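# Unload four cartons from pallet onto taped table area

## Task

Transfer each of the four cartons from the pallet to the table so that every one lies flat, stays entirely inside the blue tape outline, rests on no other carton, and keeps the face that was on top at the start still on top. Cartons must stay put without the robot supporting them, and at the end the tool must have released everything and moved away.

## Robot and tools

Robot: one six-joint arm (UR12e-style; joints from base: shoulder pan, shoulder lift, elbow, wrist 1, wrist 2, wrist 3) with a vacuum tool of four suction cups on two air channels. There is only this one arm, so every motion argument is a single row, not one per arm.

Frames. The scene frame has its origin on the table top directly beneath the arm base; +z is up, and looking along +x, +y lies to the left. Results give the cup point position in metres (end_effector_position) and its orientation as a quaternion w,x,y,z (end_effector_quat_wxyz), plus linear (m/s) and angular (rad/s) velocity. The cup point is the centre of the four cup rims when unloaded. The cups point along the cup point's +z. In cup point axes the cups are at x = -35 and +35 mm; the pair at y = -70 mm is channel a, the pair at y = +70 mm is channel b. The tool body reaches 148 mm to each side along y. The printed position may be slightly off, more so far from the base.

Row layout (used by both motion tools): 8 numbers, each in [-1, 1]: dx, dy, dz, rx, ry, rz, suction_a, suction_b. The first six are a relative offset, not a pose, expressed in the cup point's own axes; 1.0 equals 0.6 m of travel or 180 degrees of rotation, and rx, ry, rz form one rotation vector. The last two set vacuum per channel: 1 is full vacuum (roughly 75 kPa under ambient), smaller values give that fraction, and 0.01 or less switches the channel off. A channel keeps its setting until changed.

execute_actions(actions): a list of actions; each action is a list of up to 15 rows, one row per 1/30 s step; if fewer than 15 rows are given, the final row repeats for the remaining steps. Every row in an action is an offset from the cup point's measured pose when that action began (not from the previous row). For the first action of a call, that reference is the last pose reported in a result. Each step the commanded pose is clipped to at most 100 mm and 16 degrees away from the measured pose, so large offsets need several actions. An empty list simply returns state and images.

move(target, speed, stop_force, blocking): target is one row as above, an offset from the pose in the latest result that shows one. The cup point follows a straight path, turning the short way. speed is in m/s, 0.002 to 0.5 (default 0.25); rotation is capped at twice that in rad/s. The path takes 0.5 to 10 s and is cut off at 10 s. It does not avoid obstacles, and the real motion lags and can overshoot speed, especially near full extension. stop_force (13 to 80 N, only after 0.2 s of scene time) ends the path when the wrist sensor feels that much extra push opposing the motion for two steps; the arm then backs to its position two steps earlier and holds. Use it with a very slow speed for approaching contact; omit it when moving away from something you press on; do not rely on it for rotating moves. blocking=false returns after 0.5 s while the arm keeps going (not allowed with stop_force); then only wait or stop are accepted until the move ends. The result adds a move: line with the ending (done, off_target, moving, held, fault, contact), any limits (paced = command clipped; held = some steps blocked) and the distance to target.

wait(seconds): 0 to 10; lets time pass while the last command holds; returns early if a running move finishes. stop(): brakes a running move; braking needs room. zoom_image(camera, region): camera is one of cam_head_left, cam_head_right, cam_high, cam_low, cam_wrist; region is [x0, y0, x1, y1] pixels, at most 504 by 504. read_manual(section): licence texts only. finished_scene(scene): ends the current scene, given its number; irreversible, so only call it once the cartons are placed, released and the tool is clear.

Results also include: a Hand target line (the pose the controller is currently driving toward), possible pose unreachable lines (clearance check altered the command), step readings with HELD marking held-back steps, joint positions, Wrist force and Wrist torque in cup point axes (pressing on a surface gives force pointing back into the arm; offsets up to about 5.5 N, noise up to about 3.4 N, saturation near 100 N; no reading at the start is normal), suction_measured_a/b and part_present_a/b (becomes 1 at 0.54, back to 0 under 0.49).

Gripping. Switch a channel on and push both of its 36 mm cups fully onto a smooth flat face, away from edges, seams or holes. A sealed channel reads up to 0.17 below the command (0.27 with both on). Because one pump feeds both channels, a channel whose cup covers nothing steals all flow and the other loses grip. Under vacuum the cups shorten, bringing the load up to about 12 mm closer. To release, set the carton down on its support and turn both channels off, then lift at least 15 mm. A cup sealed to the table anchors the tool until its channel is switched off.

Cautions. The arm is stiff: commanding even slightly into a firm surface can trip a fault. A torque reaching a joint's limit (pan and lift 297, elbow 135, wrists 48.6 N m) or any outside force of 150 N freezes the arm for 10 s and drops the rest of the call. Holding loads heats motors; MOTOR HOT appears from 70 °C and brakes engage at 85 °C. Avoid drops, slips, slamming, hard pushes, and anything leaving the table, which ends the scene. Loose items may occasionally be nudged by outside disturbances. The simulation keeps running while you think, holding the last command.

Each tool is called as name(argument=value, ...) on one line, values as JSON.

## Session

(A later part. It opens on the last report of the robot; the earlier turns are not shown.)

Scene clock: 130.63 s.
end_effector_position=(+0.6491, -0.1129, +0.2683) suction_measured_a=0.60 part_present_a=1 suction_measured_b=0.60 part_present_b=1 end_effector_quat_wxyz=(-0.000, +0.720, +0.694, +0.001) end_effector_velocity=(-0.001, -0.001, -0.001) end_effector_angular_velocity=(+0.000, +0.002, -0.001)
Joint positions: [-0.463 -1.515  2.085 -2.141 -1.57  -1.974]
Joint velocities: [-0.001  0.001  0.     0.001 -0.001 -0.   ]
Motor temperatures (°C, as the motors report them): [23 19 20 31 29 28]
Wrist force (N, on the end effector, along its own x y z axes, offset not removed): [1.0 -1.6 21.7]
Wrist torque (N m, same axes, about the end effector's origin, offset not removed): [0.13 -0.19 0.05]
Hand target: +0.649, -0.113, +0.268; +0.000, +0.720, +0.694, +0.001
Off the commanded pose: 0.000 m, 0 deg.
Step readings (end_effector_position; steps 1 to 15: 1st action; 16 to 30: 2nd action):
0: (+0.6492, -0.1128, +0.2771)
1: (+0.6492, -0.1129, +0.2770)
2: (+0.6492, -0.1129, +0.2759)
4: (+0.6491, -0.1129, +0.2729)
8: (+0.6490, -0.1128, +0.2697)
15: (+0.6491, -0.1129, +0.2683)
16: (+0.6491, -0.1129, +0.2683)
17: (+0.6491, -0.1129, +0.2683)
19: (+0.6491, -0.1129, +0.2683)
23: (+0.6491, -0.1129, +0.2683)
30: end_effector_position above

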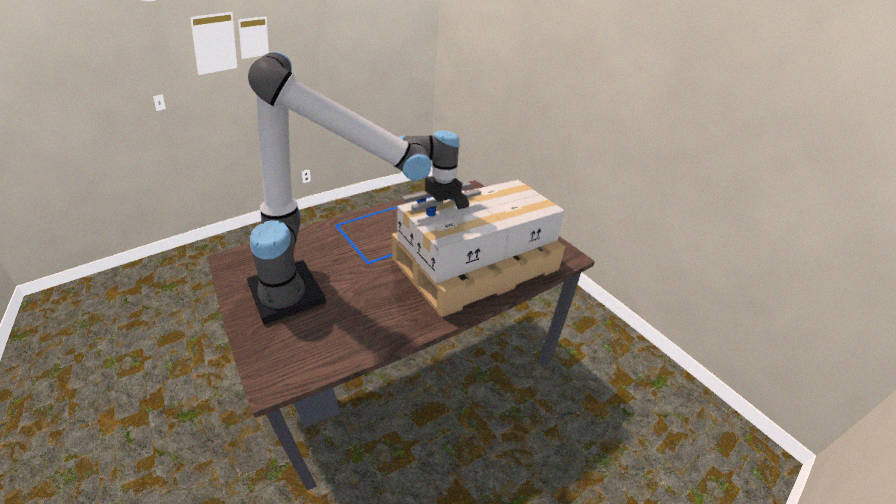

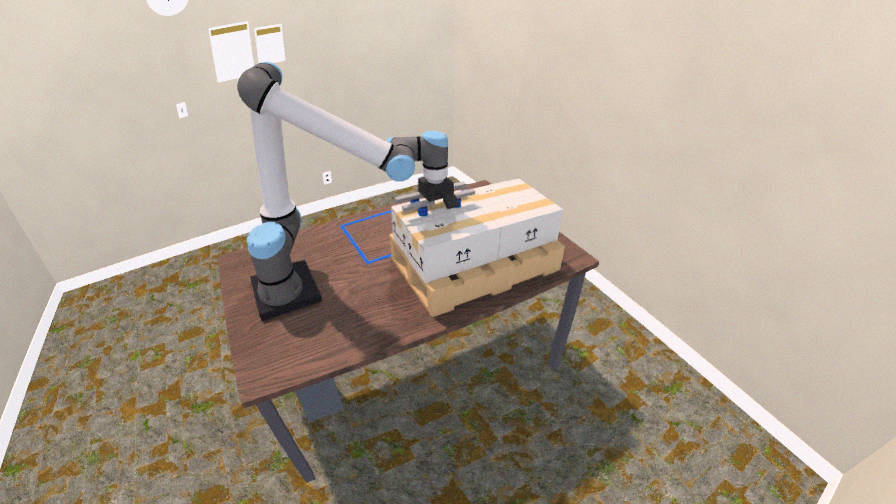

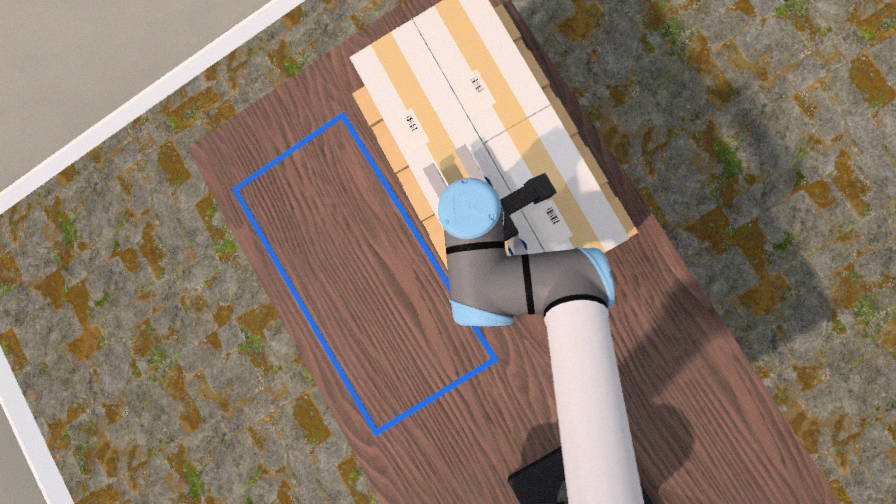

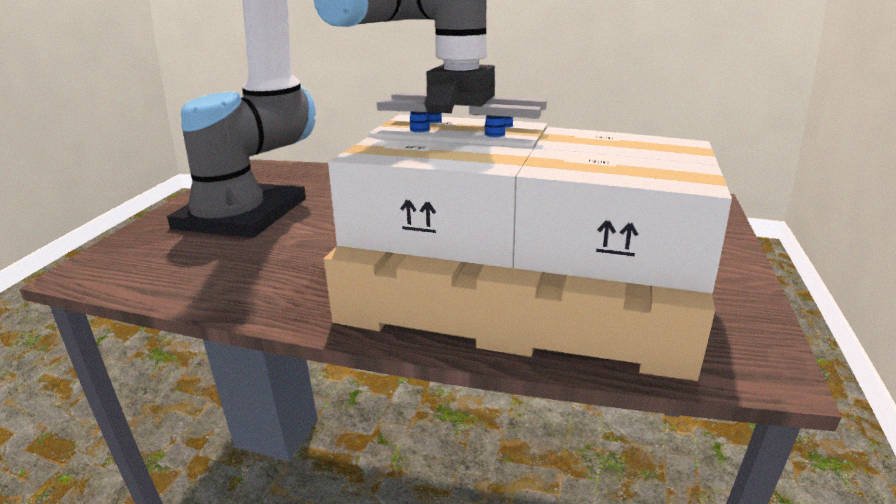

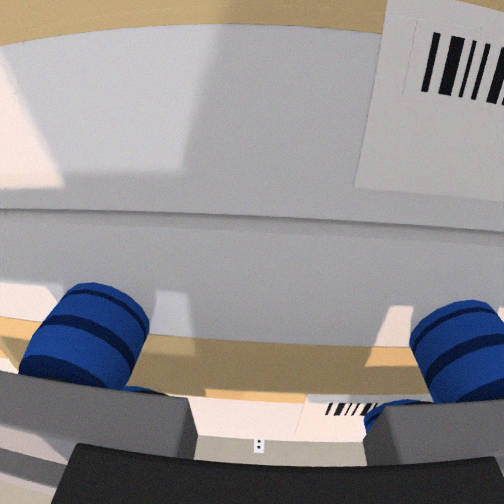

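move(target=[0.005,-0.005,-0.035,0,0,0,1,1], speed=0.08)

move(target=[0.73,-0.188,0,0,0,-0.019,1,1], speed=0.25)

move(target=[0,0,0.19,0,0,0,1,1], speed=0.15)

Scene clock: 141.47 s.
end_effector_position=(+0.6463, -0.1098, +0.2889) suction_measured_a=0.64 part_present_a=1 suction_measured_b=0.64 part_present_b=1 end_effector_quat_wxyz=(-0.000, +0.720, +0.694, +0.001) end_effector_velocity=(-0.000, +0.001, +0.003) end_effector_angular_velocity=(-0.000, +0.000, +0.000)
Joint positions: [-0.461 -1.541  2.069 -2.1   -1.57  -1.972]
Joint velocities: [ 0.001 -0.003 -0.002  0.005 -0.     0.   ]
Motor temperatures (°C, as the motors report them): [23 19 20 31 29 28]
Wrist force (N, on the end effector, along its own x y z axes, offset not removed): [-0.5 -0.9 19.1]
Wrist torque (N m, same axes, about the end effector's origin, offset not removed): [0.23 0.05 0.09]
Hand target: +0.646, -0.110, +0.289; -0.000, +0.720, +0.694, +0.001
Off the commanded pose: 0.000 m, 0 deg.
move: done

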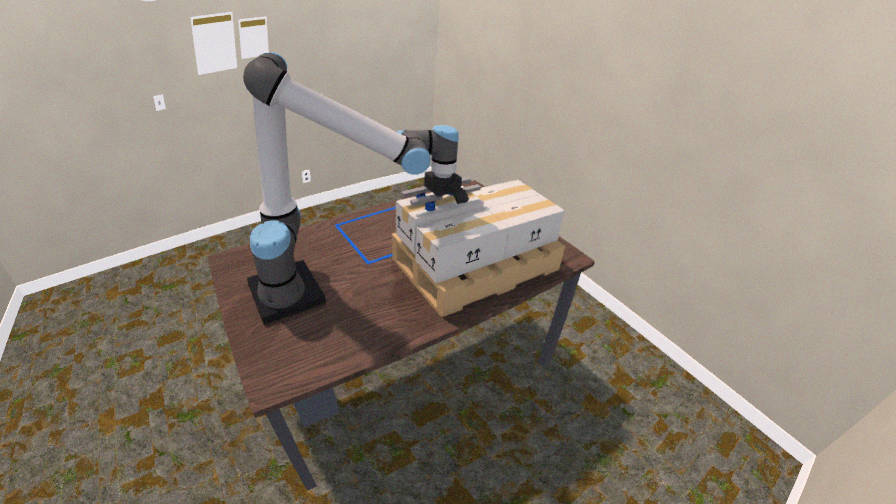

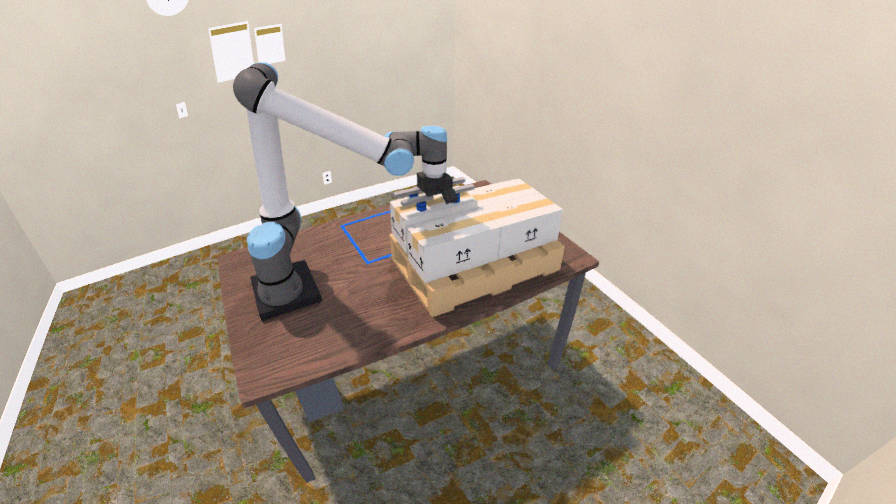

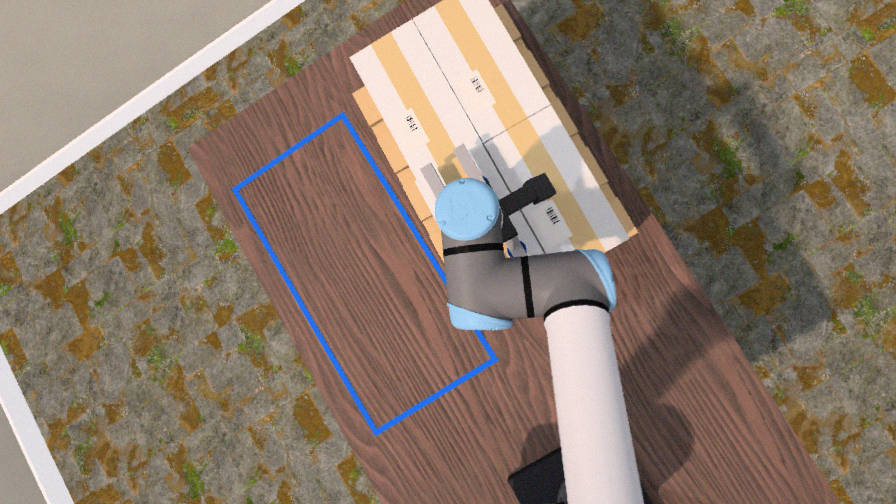

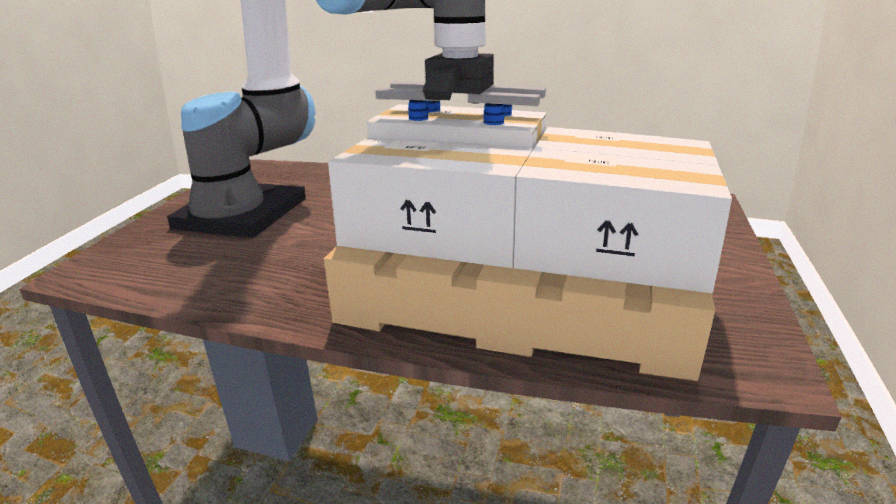

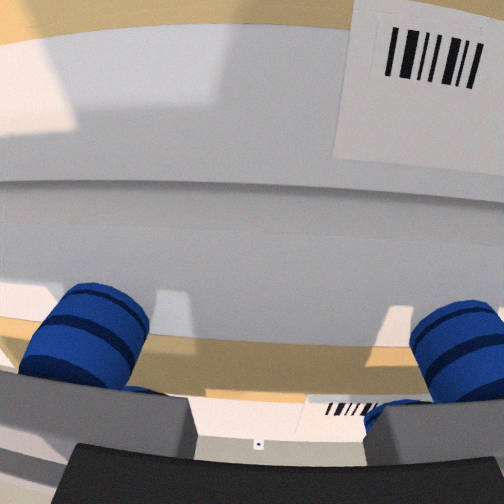

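Scene clock: 143.97 s.
end_effector_position=(+0.5493, +0.3313, +0.2895) suction_measured_a=0.64 part_present_a=1 suction_measured_b=0.64 part_present_b=1 end_effector_quat_wxyz=(-0.000, +0.699, +0.715, +0.001) end_effector_velocity=(-0.001, +0.004, -0.001) end_effector_angular_velocity=(-0.001, +0.001, +0.002)
Joint positions: [ 0.244 -1.564  2.093 -2.101 -1.57  -1.327]
Joint velocities: [ 0.007  0.003 -0.002  0.    -0.001  0.005]
Motor temperatures (°C, as the motors report them): [23 19 20 31 29 28]
Wrist force (N, on the end effector, along its own x y z axes, offset not removed): [1.1 -3.9 21.5]
Wrist torque (N m, same axes, about the end effector's origin, offset not removed): [-0.24 -0.04 0.15]
Hand target: +0.549, +0.332, +0.289; -0.000, +0.699, +0.715, +0.001
Off the commanded pose: 0.001 m, 0 deg.
move: done

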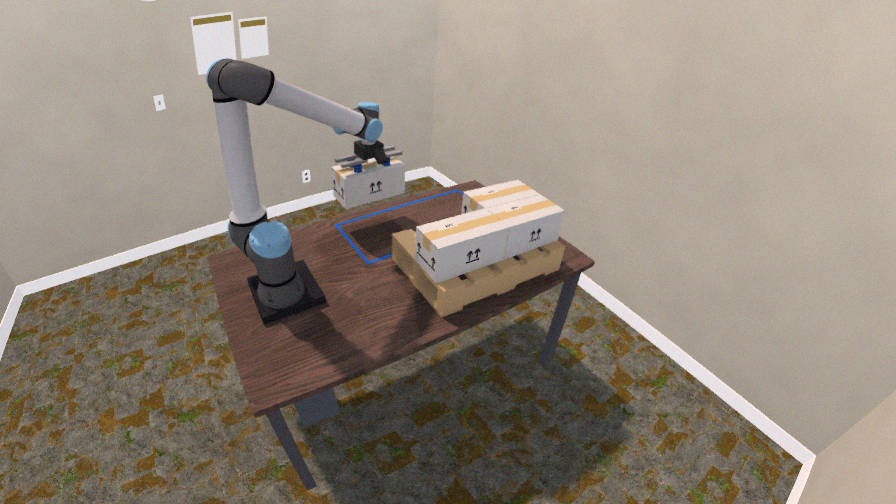

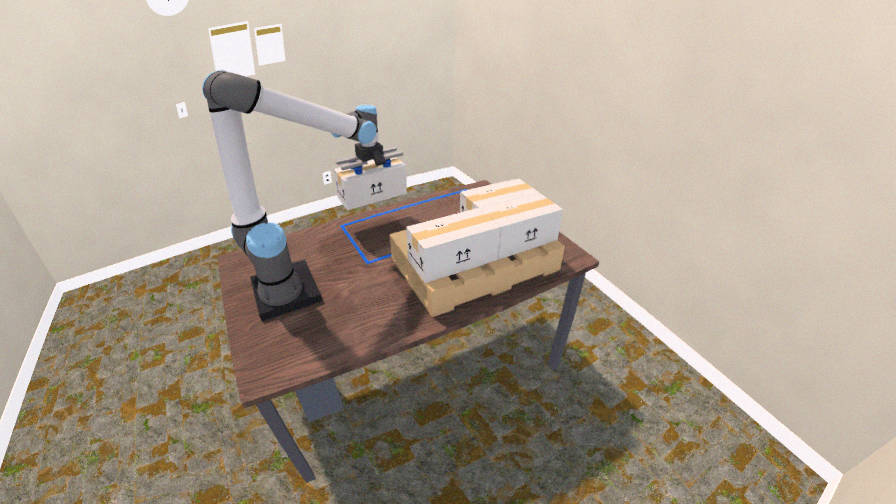

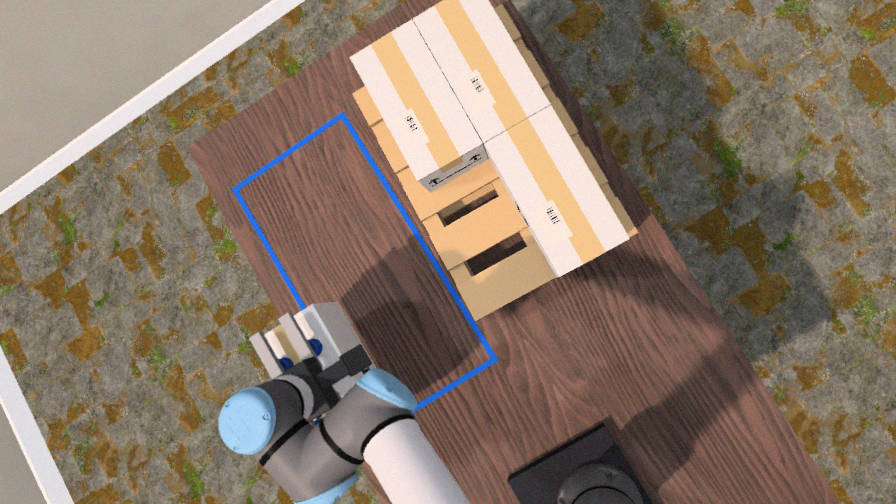

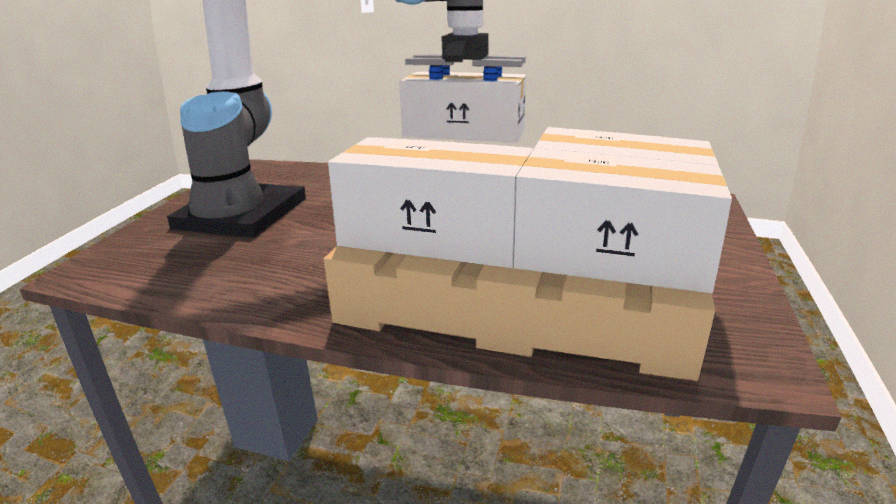

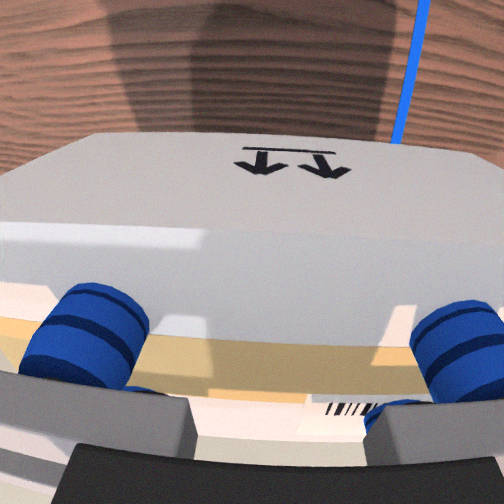

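Scene clock: 145.33 s.
end_effector_position=(+0.5493, +0.3313, +0.1759) suction_measured_a=0.64 part_present_a=1 suction_measured_b=0.64 part_present_b=1 end_effector_quat_wxyz=(-0.000, +0.699, +0.715, +0.001) end_effector_velocity=(+0.000, -0.000, -0.003) end_effector_angular_velocity=(-0.001, +0.001, -0.001)
Joint positions: [ 0.244 -1.431  2.197 -2.337 -1.57  -1.327]
Joint velocities: [-0.     0.005  0.002 -0.006 -0.     0.001]
Motor temperatures (°C, as the motors report them): [23 19 20 31 29 28]
Wrist force (N, on the end effector, along its own x y z axes, offset not removed): [-0.5 -3.2 18.3]
Wrist torque (N m, same axes, about the end effector's origin, offset not removed): [-0.18 0.00 0.11]
Hand target: +0.549, +0.331, +0.176; -0.000, +0.699, +0.715, +0.001
Off the commanded pose: 0.000 m, 0 deg.
move: done

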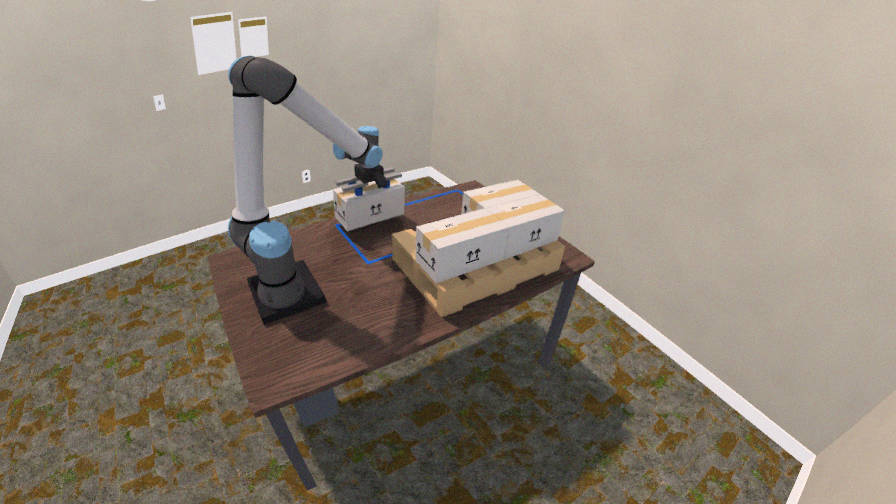

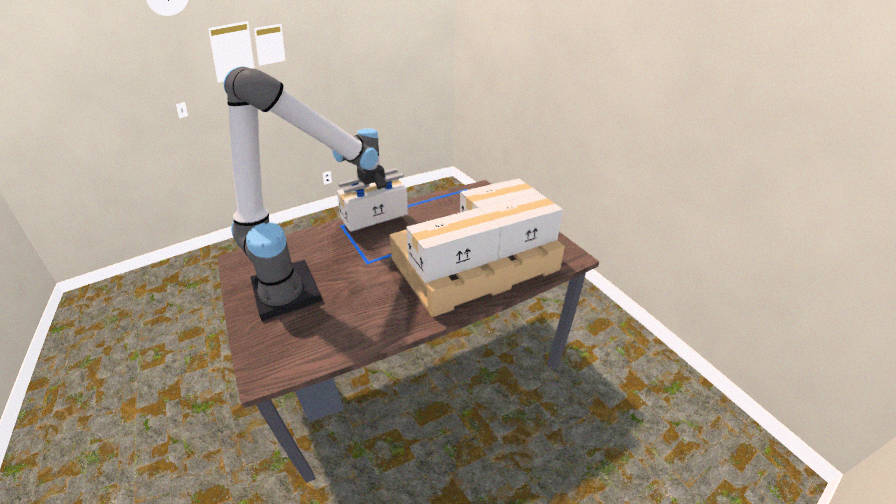

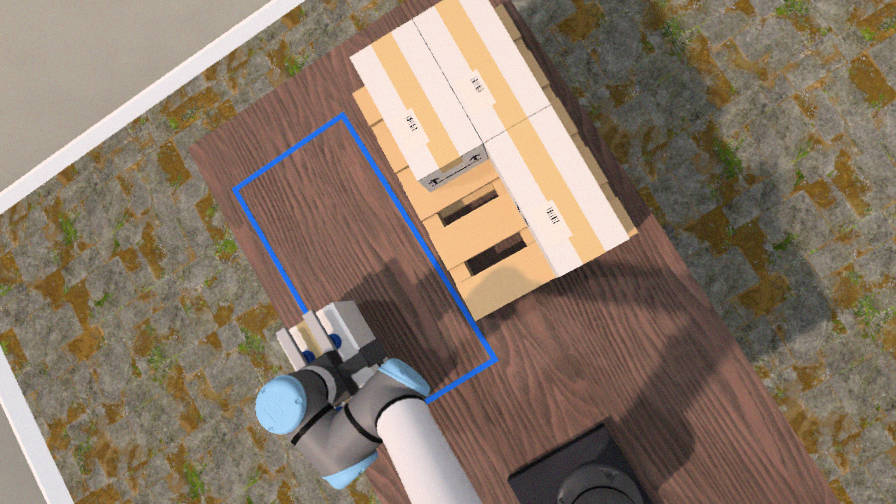

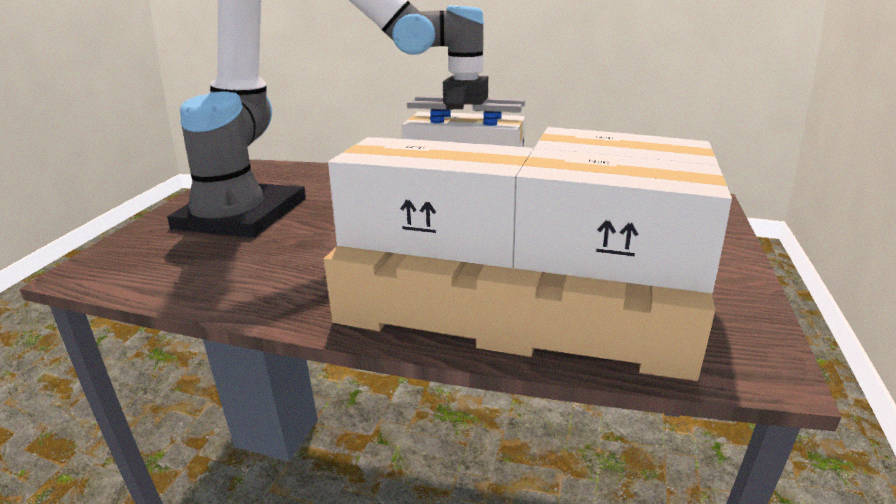

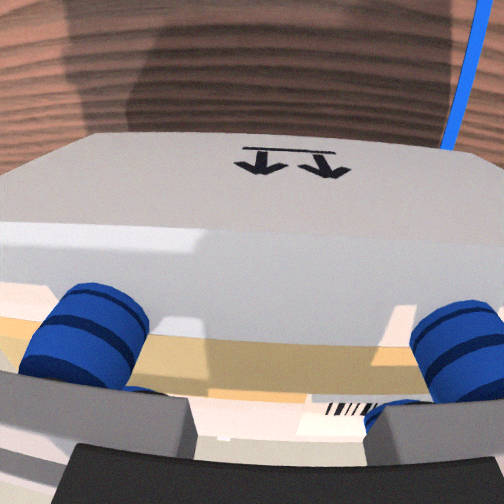

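move(target=[-0.04,0.05,0.035,0,0,0,1,1], speed=0.06)

zoom_image(camera="cam_head_left", region=[310,150,510,290])

zoom_image(camera="cam_high", region=[200,90,560,450])

Scene clock: 154.90 s.
end_effector_position=(+0.5796, +0.3082, +0.1550) suction_measured_a=0.64 part_present_a=1 suction_measured_b=0.64 part_present_b=1 end_effector_quat_wxyz=(-0.000, +0.699, +0.715, +0.001) end_effector_velocity=(+0.002, -0.001, -0.001) end_effector_angular_velocity=(+0.000, -0.001, +0.000)
Joint positions: [ 0.197 -1.38   2.184 -2.376 -1.57  -1.374]
Joint velocities: [-0.002  0.002 -0.001 -0.002 -0.    -0.002]
Motor temperatures (°C, as the motors report them): [23 19 20 31 29 28]
Wrist force (N, on the end effector, along its own x y z axes, offset not removed): [1.7 0.5 19.1]
Wrist torque (N m, same axes, about the end effector's origin, offset not removed): [0.45 -0.33 0.18]
Hand target: +0.580, +0.308, +0.155; -0.000, +0.699, +0.715, +0.001
Off the commanded pose: 0.000 m, 0 deg.
move: done

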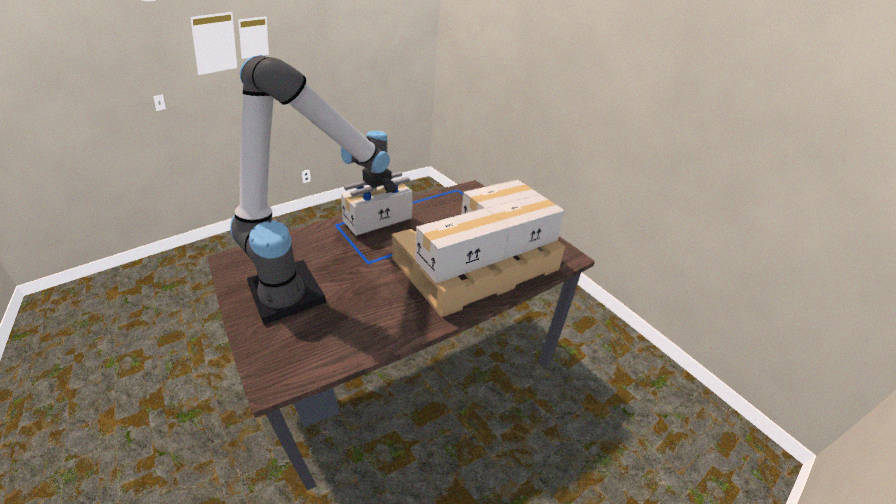

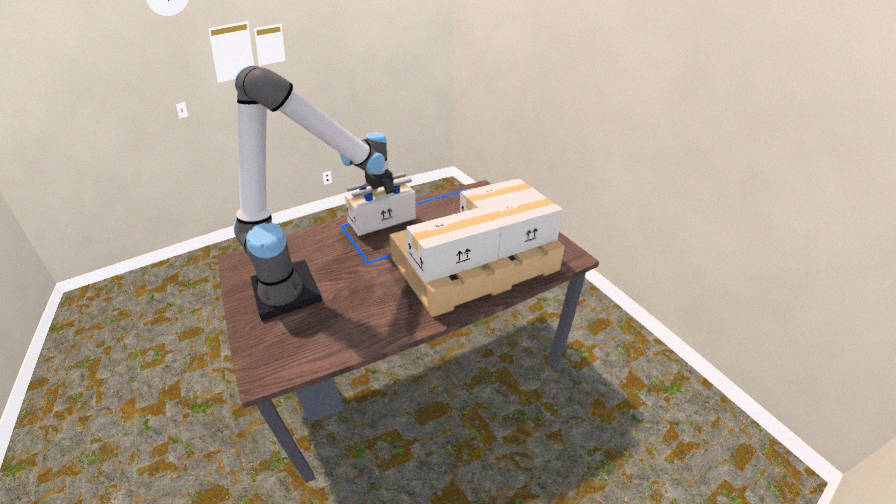

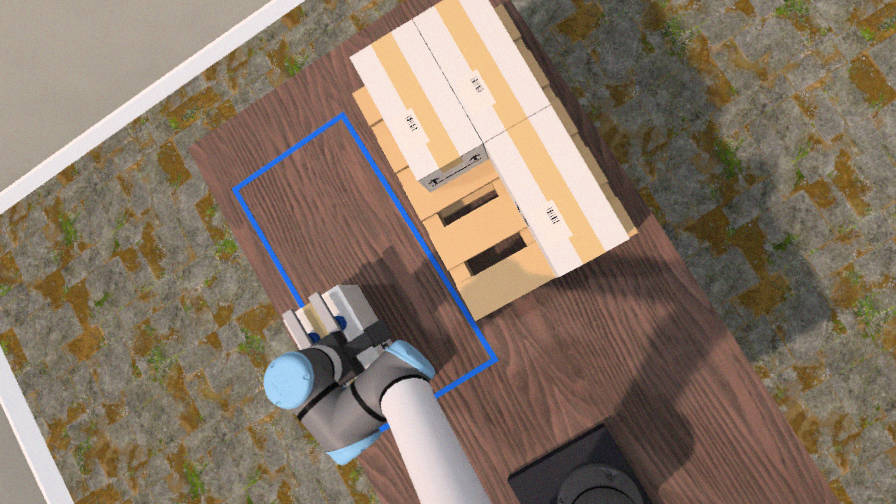

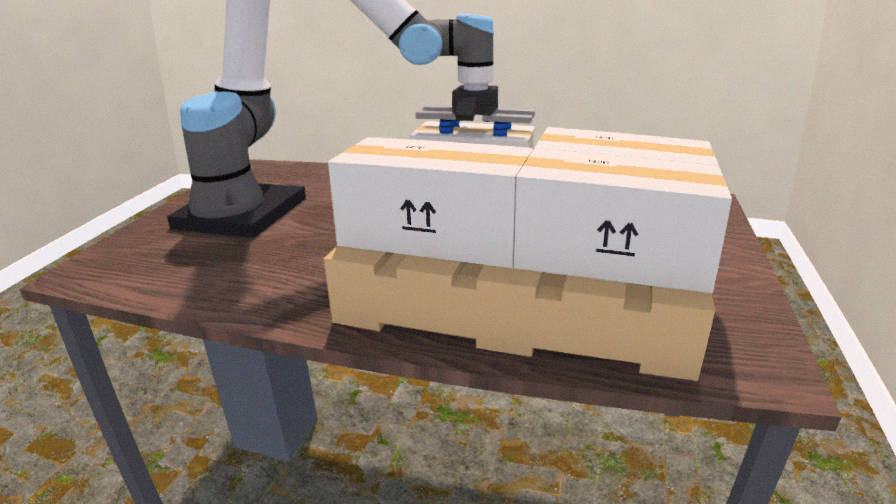

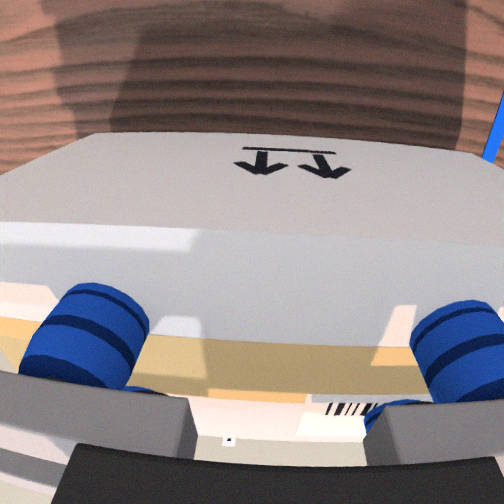

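Region (310, 150, 510, 290) of cam_head_left's 896x504 image, scaled by 2.520, with more detail than that image has; it fills the top 353 rows of this view, and the rest is white.

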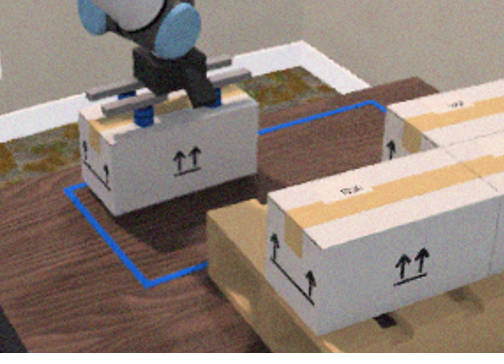

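Region (200, 90, 560, 450) of cam_high's 896x504 image, scaled by 1.400, with more detail than that image has.

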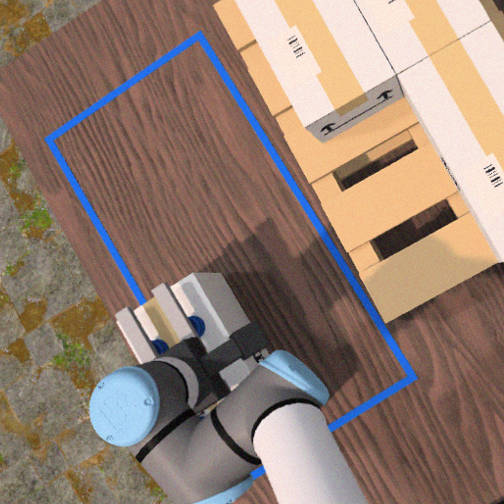

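Lower until near contact and look again.

move(target=[0,0,0.07,0,0,0,1,1], speed=0.012, stop_force=14)

zoom_image(camera="cam_head_left", region=[320,170,480,280])

Scene clock: 161.97 s.
end_effector_position=(+0.5797, +0.3082, +0.1367) suction_measured_a=0.64 part_present_a=1 suction_measured_b=0.64 part_present_b=1 end_effector_quat_wxyz=(-0.000, +0.699, +0.715, +0.001) end_effector_velocity=(-0.002, -0.001, +0.002) end_effector_angular_velocity=(-0.001, +0.005, -0.000)
Joint positions: [ 0.197 -1.353  2.195 -2.414 -1.57  -1.375]
Joint velocities: [-0.    -0.005 -0.001  0.011  0.    -0.   ]
Motor temperatures (°C, as the motors report them): [23 19 20 31 29 28]
Wrist force (N, on the end effector, along its own x y z axes, offset not removed): [2.6 5.9 -0.4]
Wrist torque (N m, same axes, about the end effector's origin, offset not removed): [-2.72 -0.98 -0.23]
Hand target: +0.580, +0.308, +0.137; -0.000, +0.699, +0.715, +0.001
Off the commanded pose: 0.024 m, 0 deg.
move: contact

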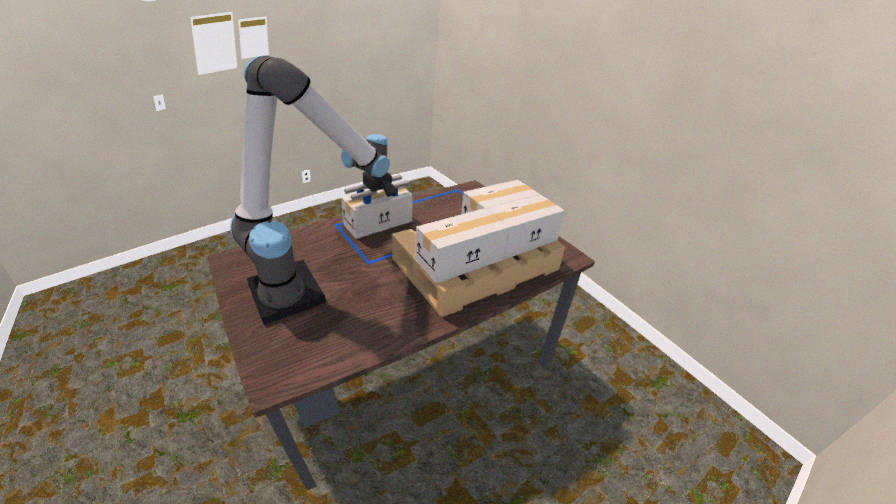

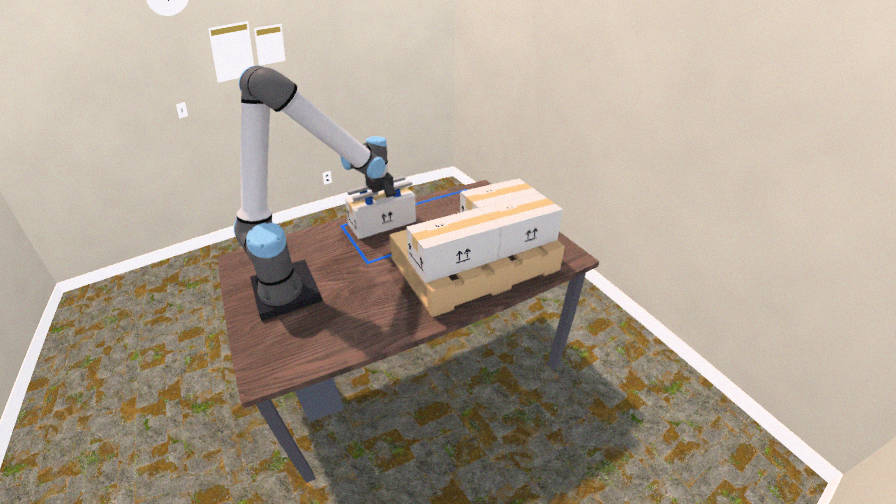

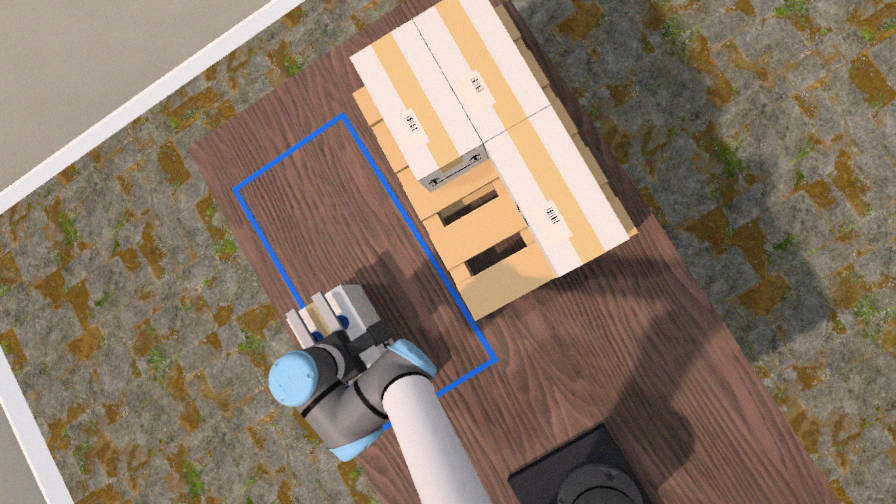

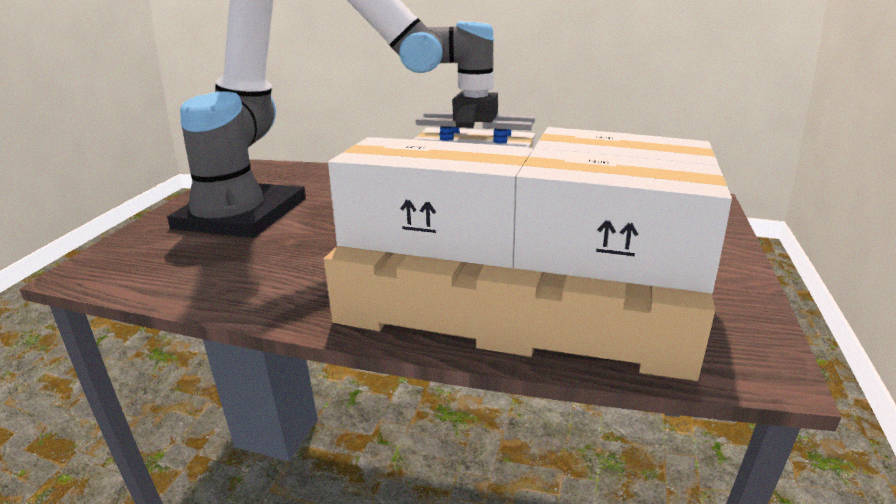

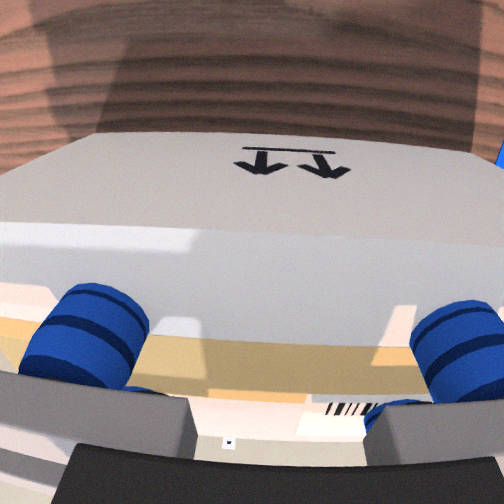

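Region (320, 170, 480, 280) of cam_head_left's 896x504 image, scaled by 3.150, with more detail than that image has; it fills the top 346 rows of this view, and the rest is white.

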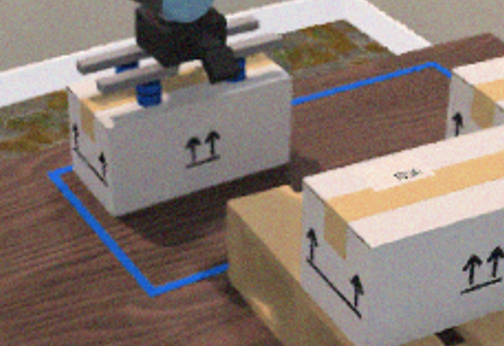

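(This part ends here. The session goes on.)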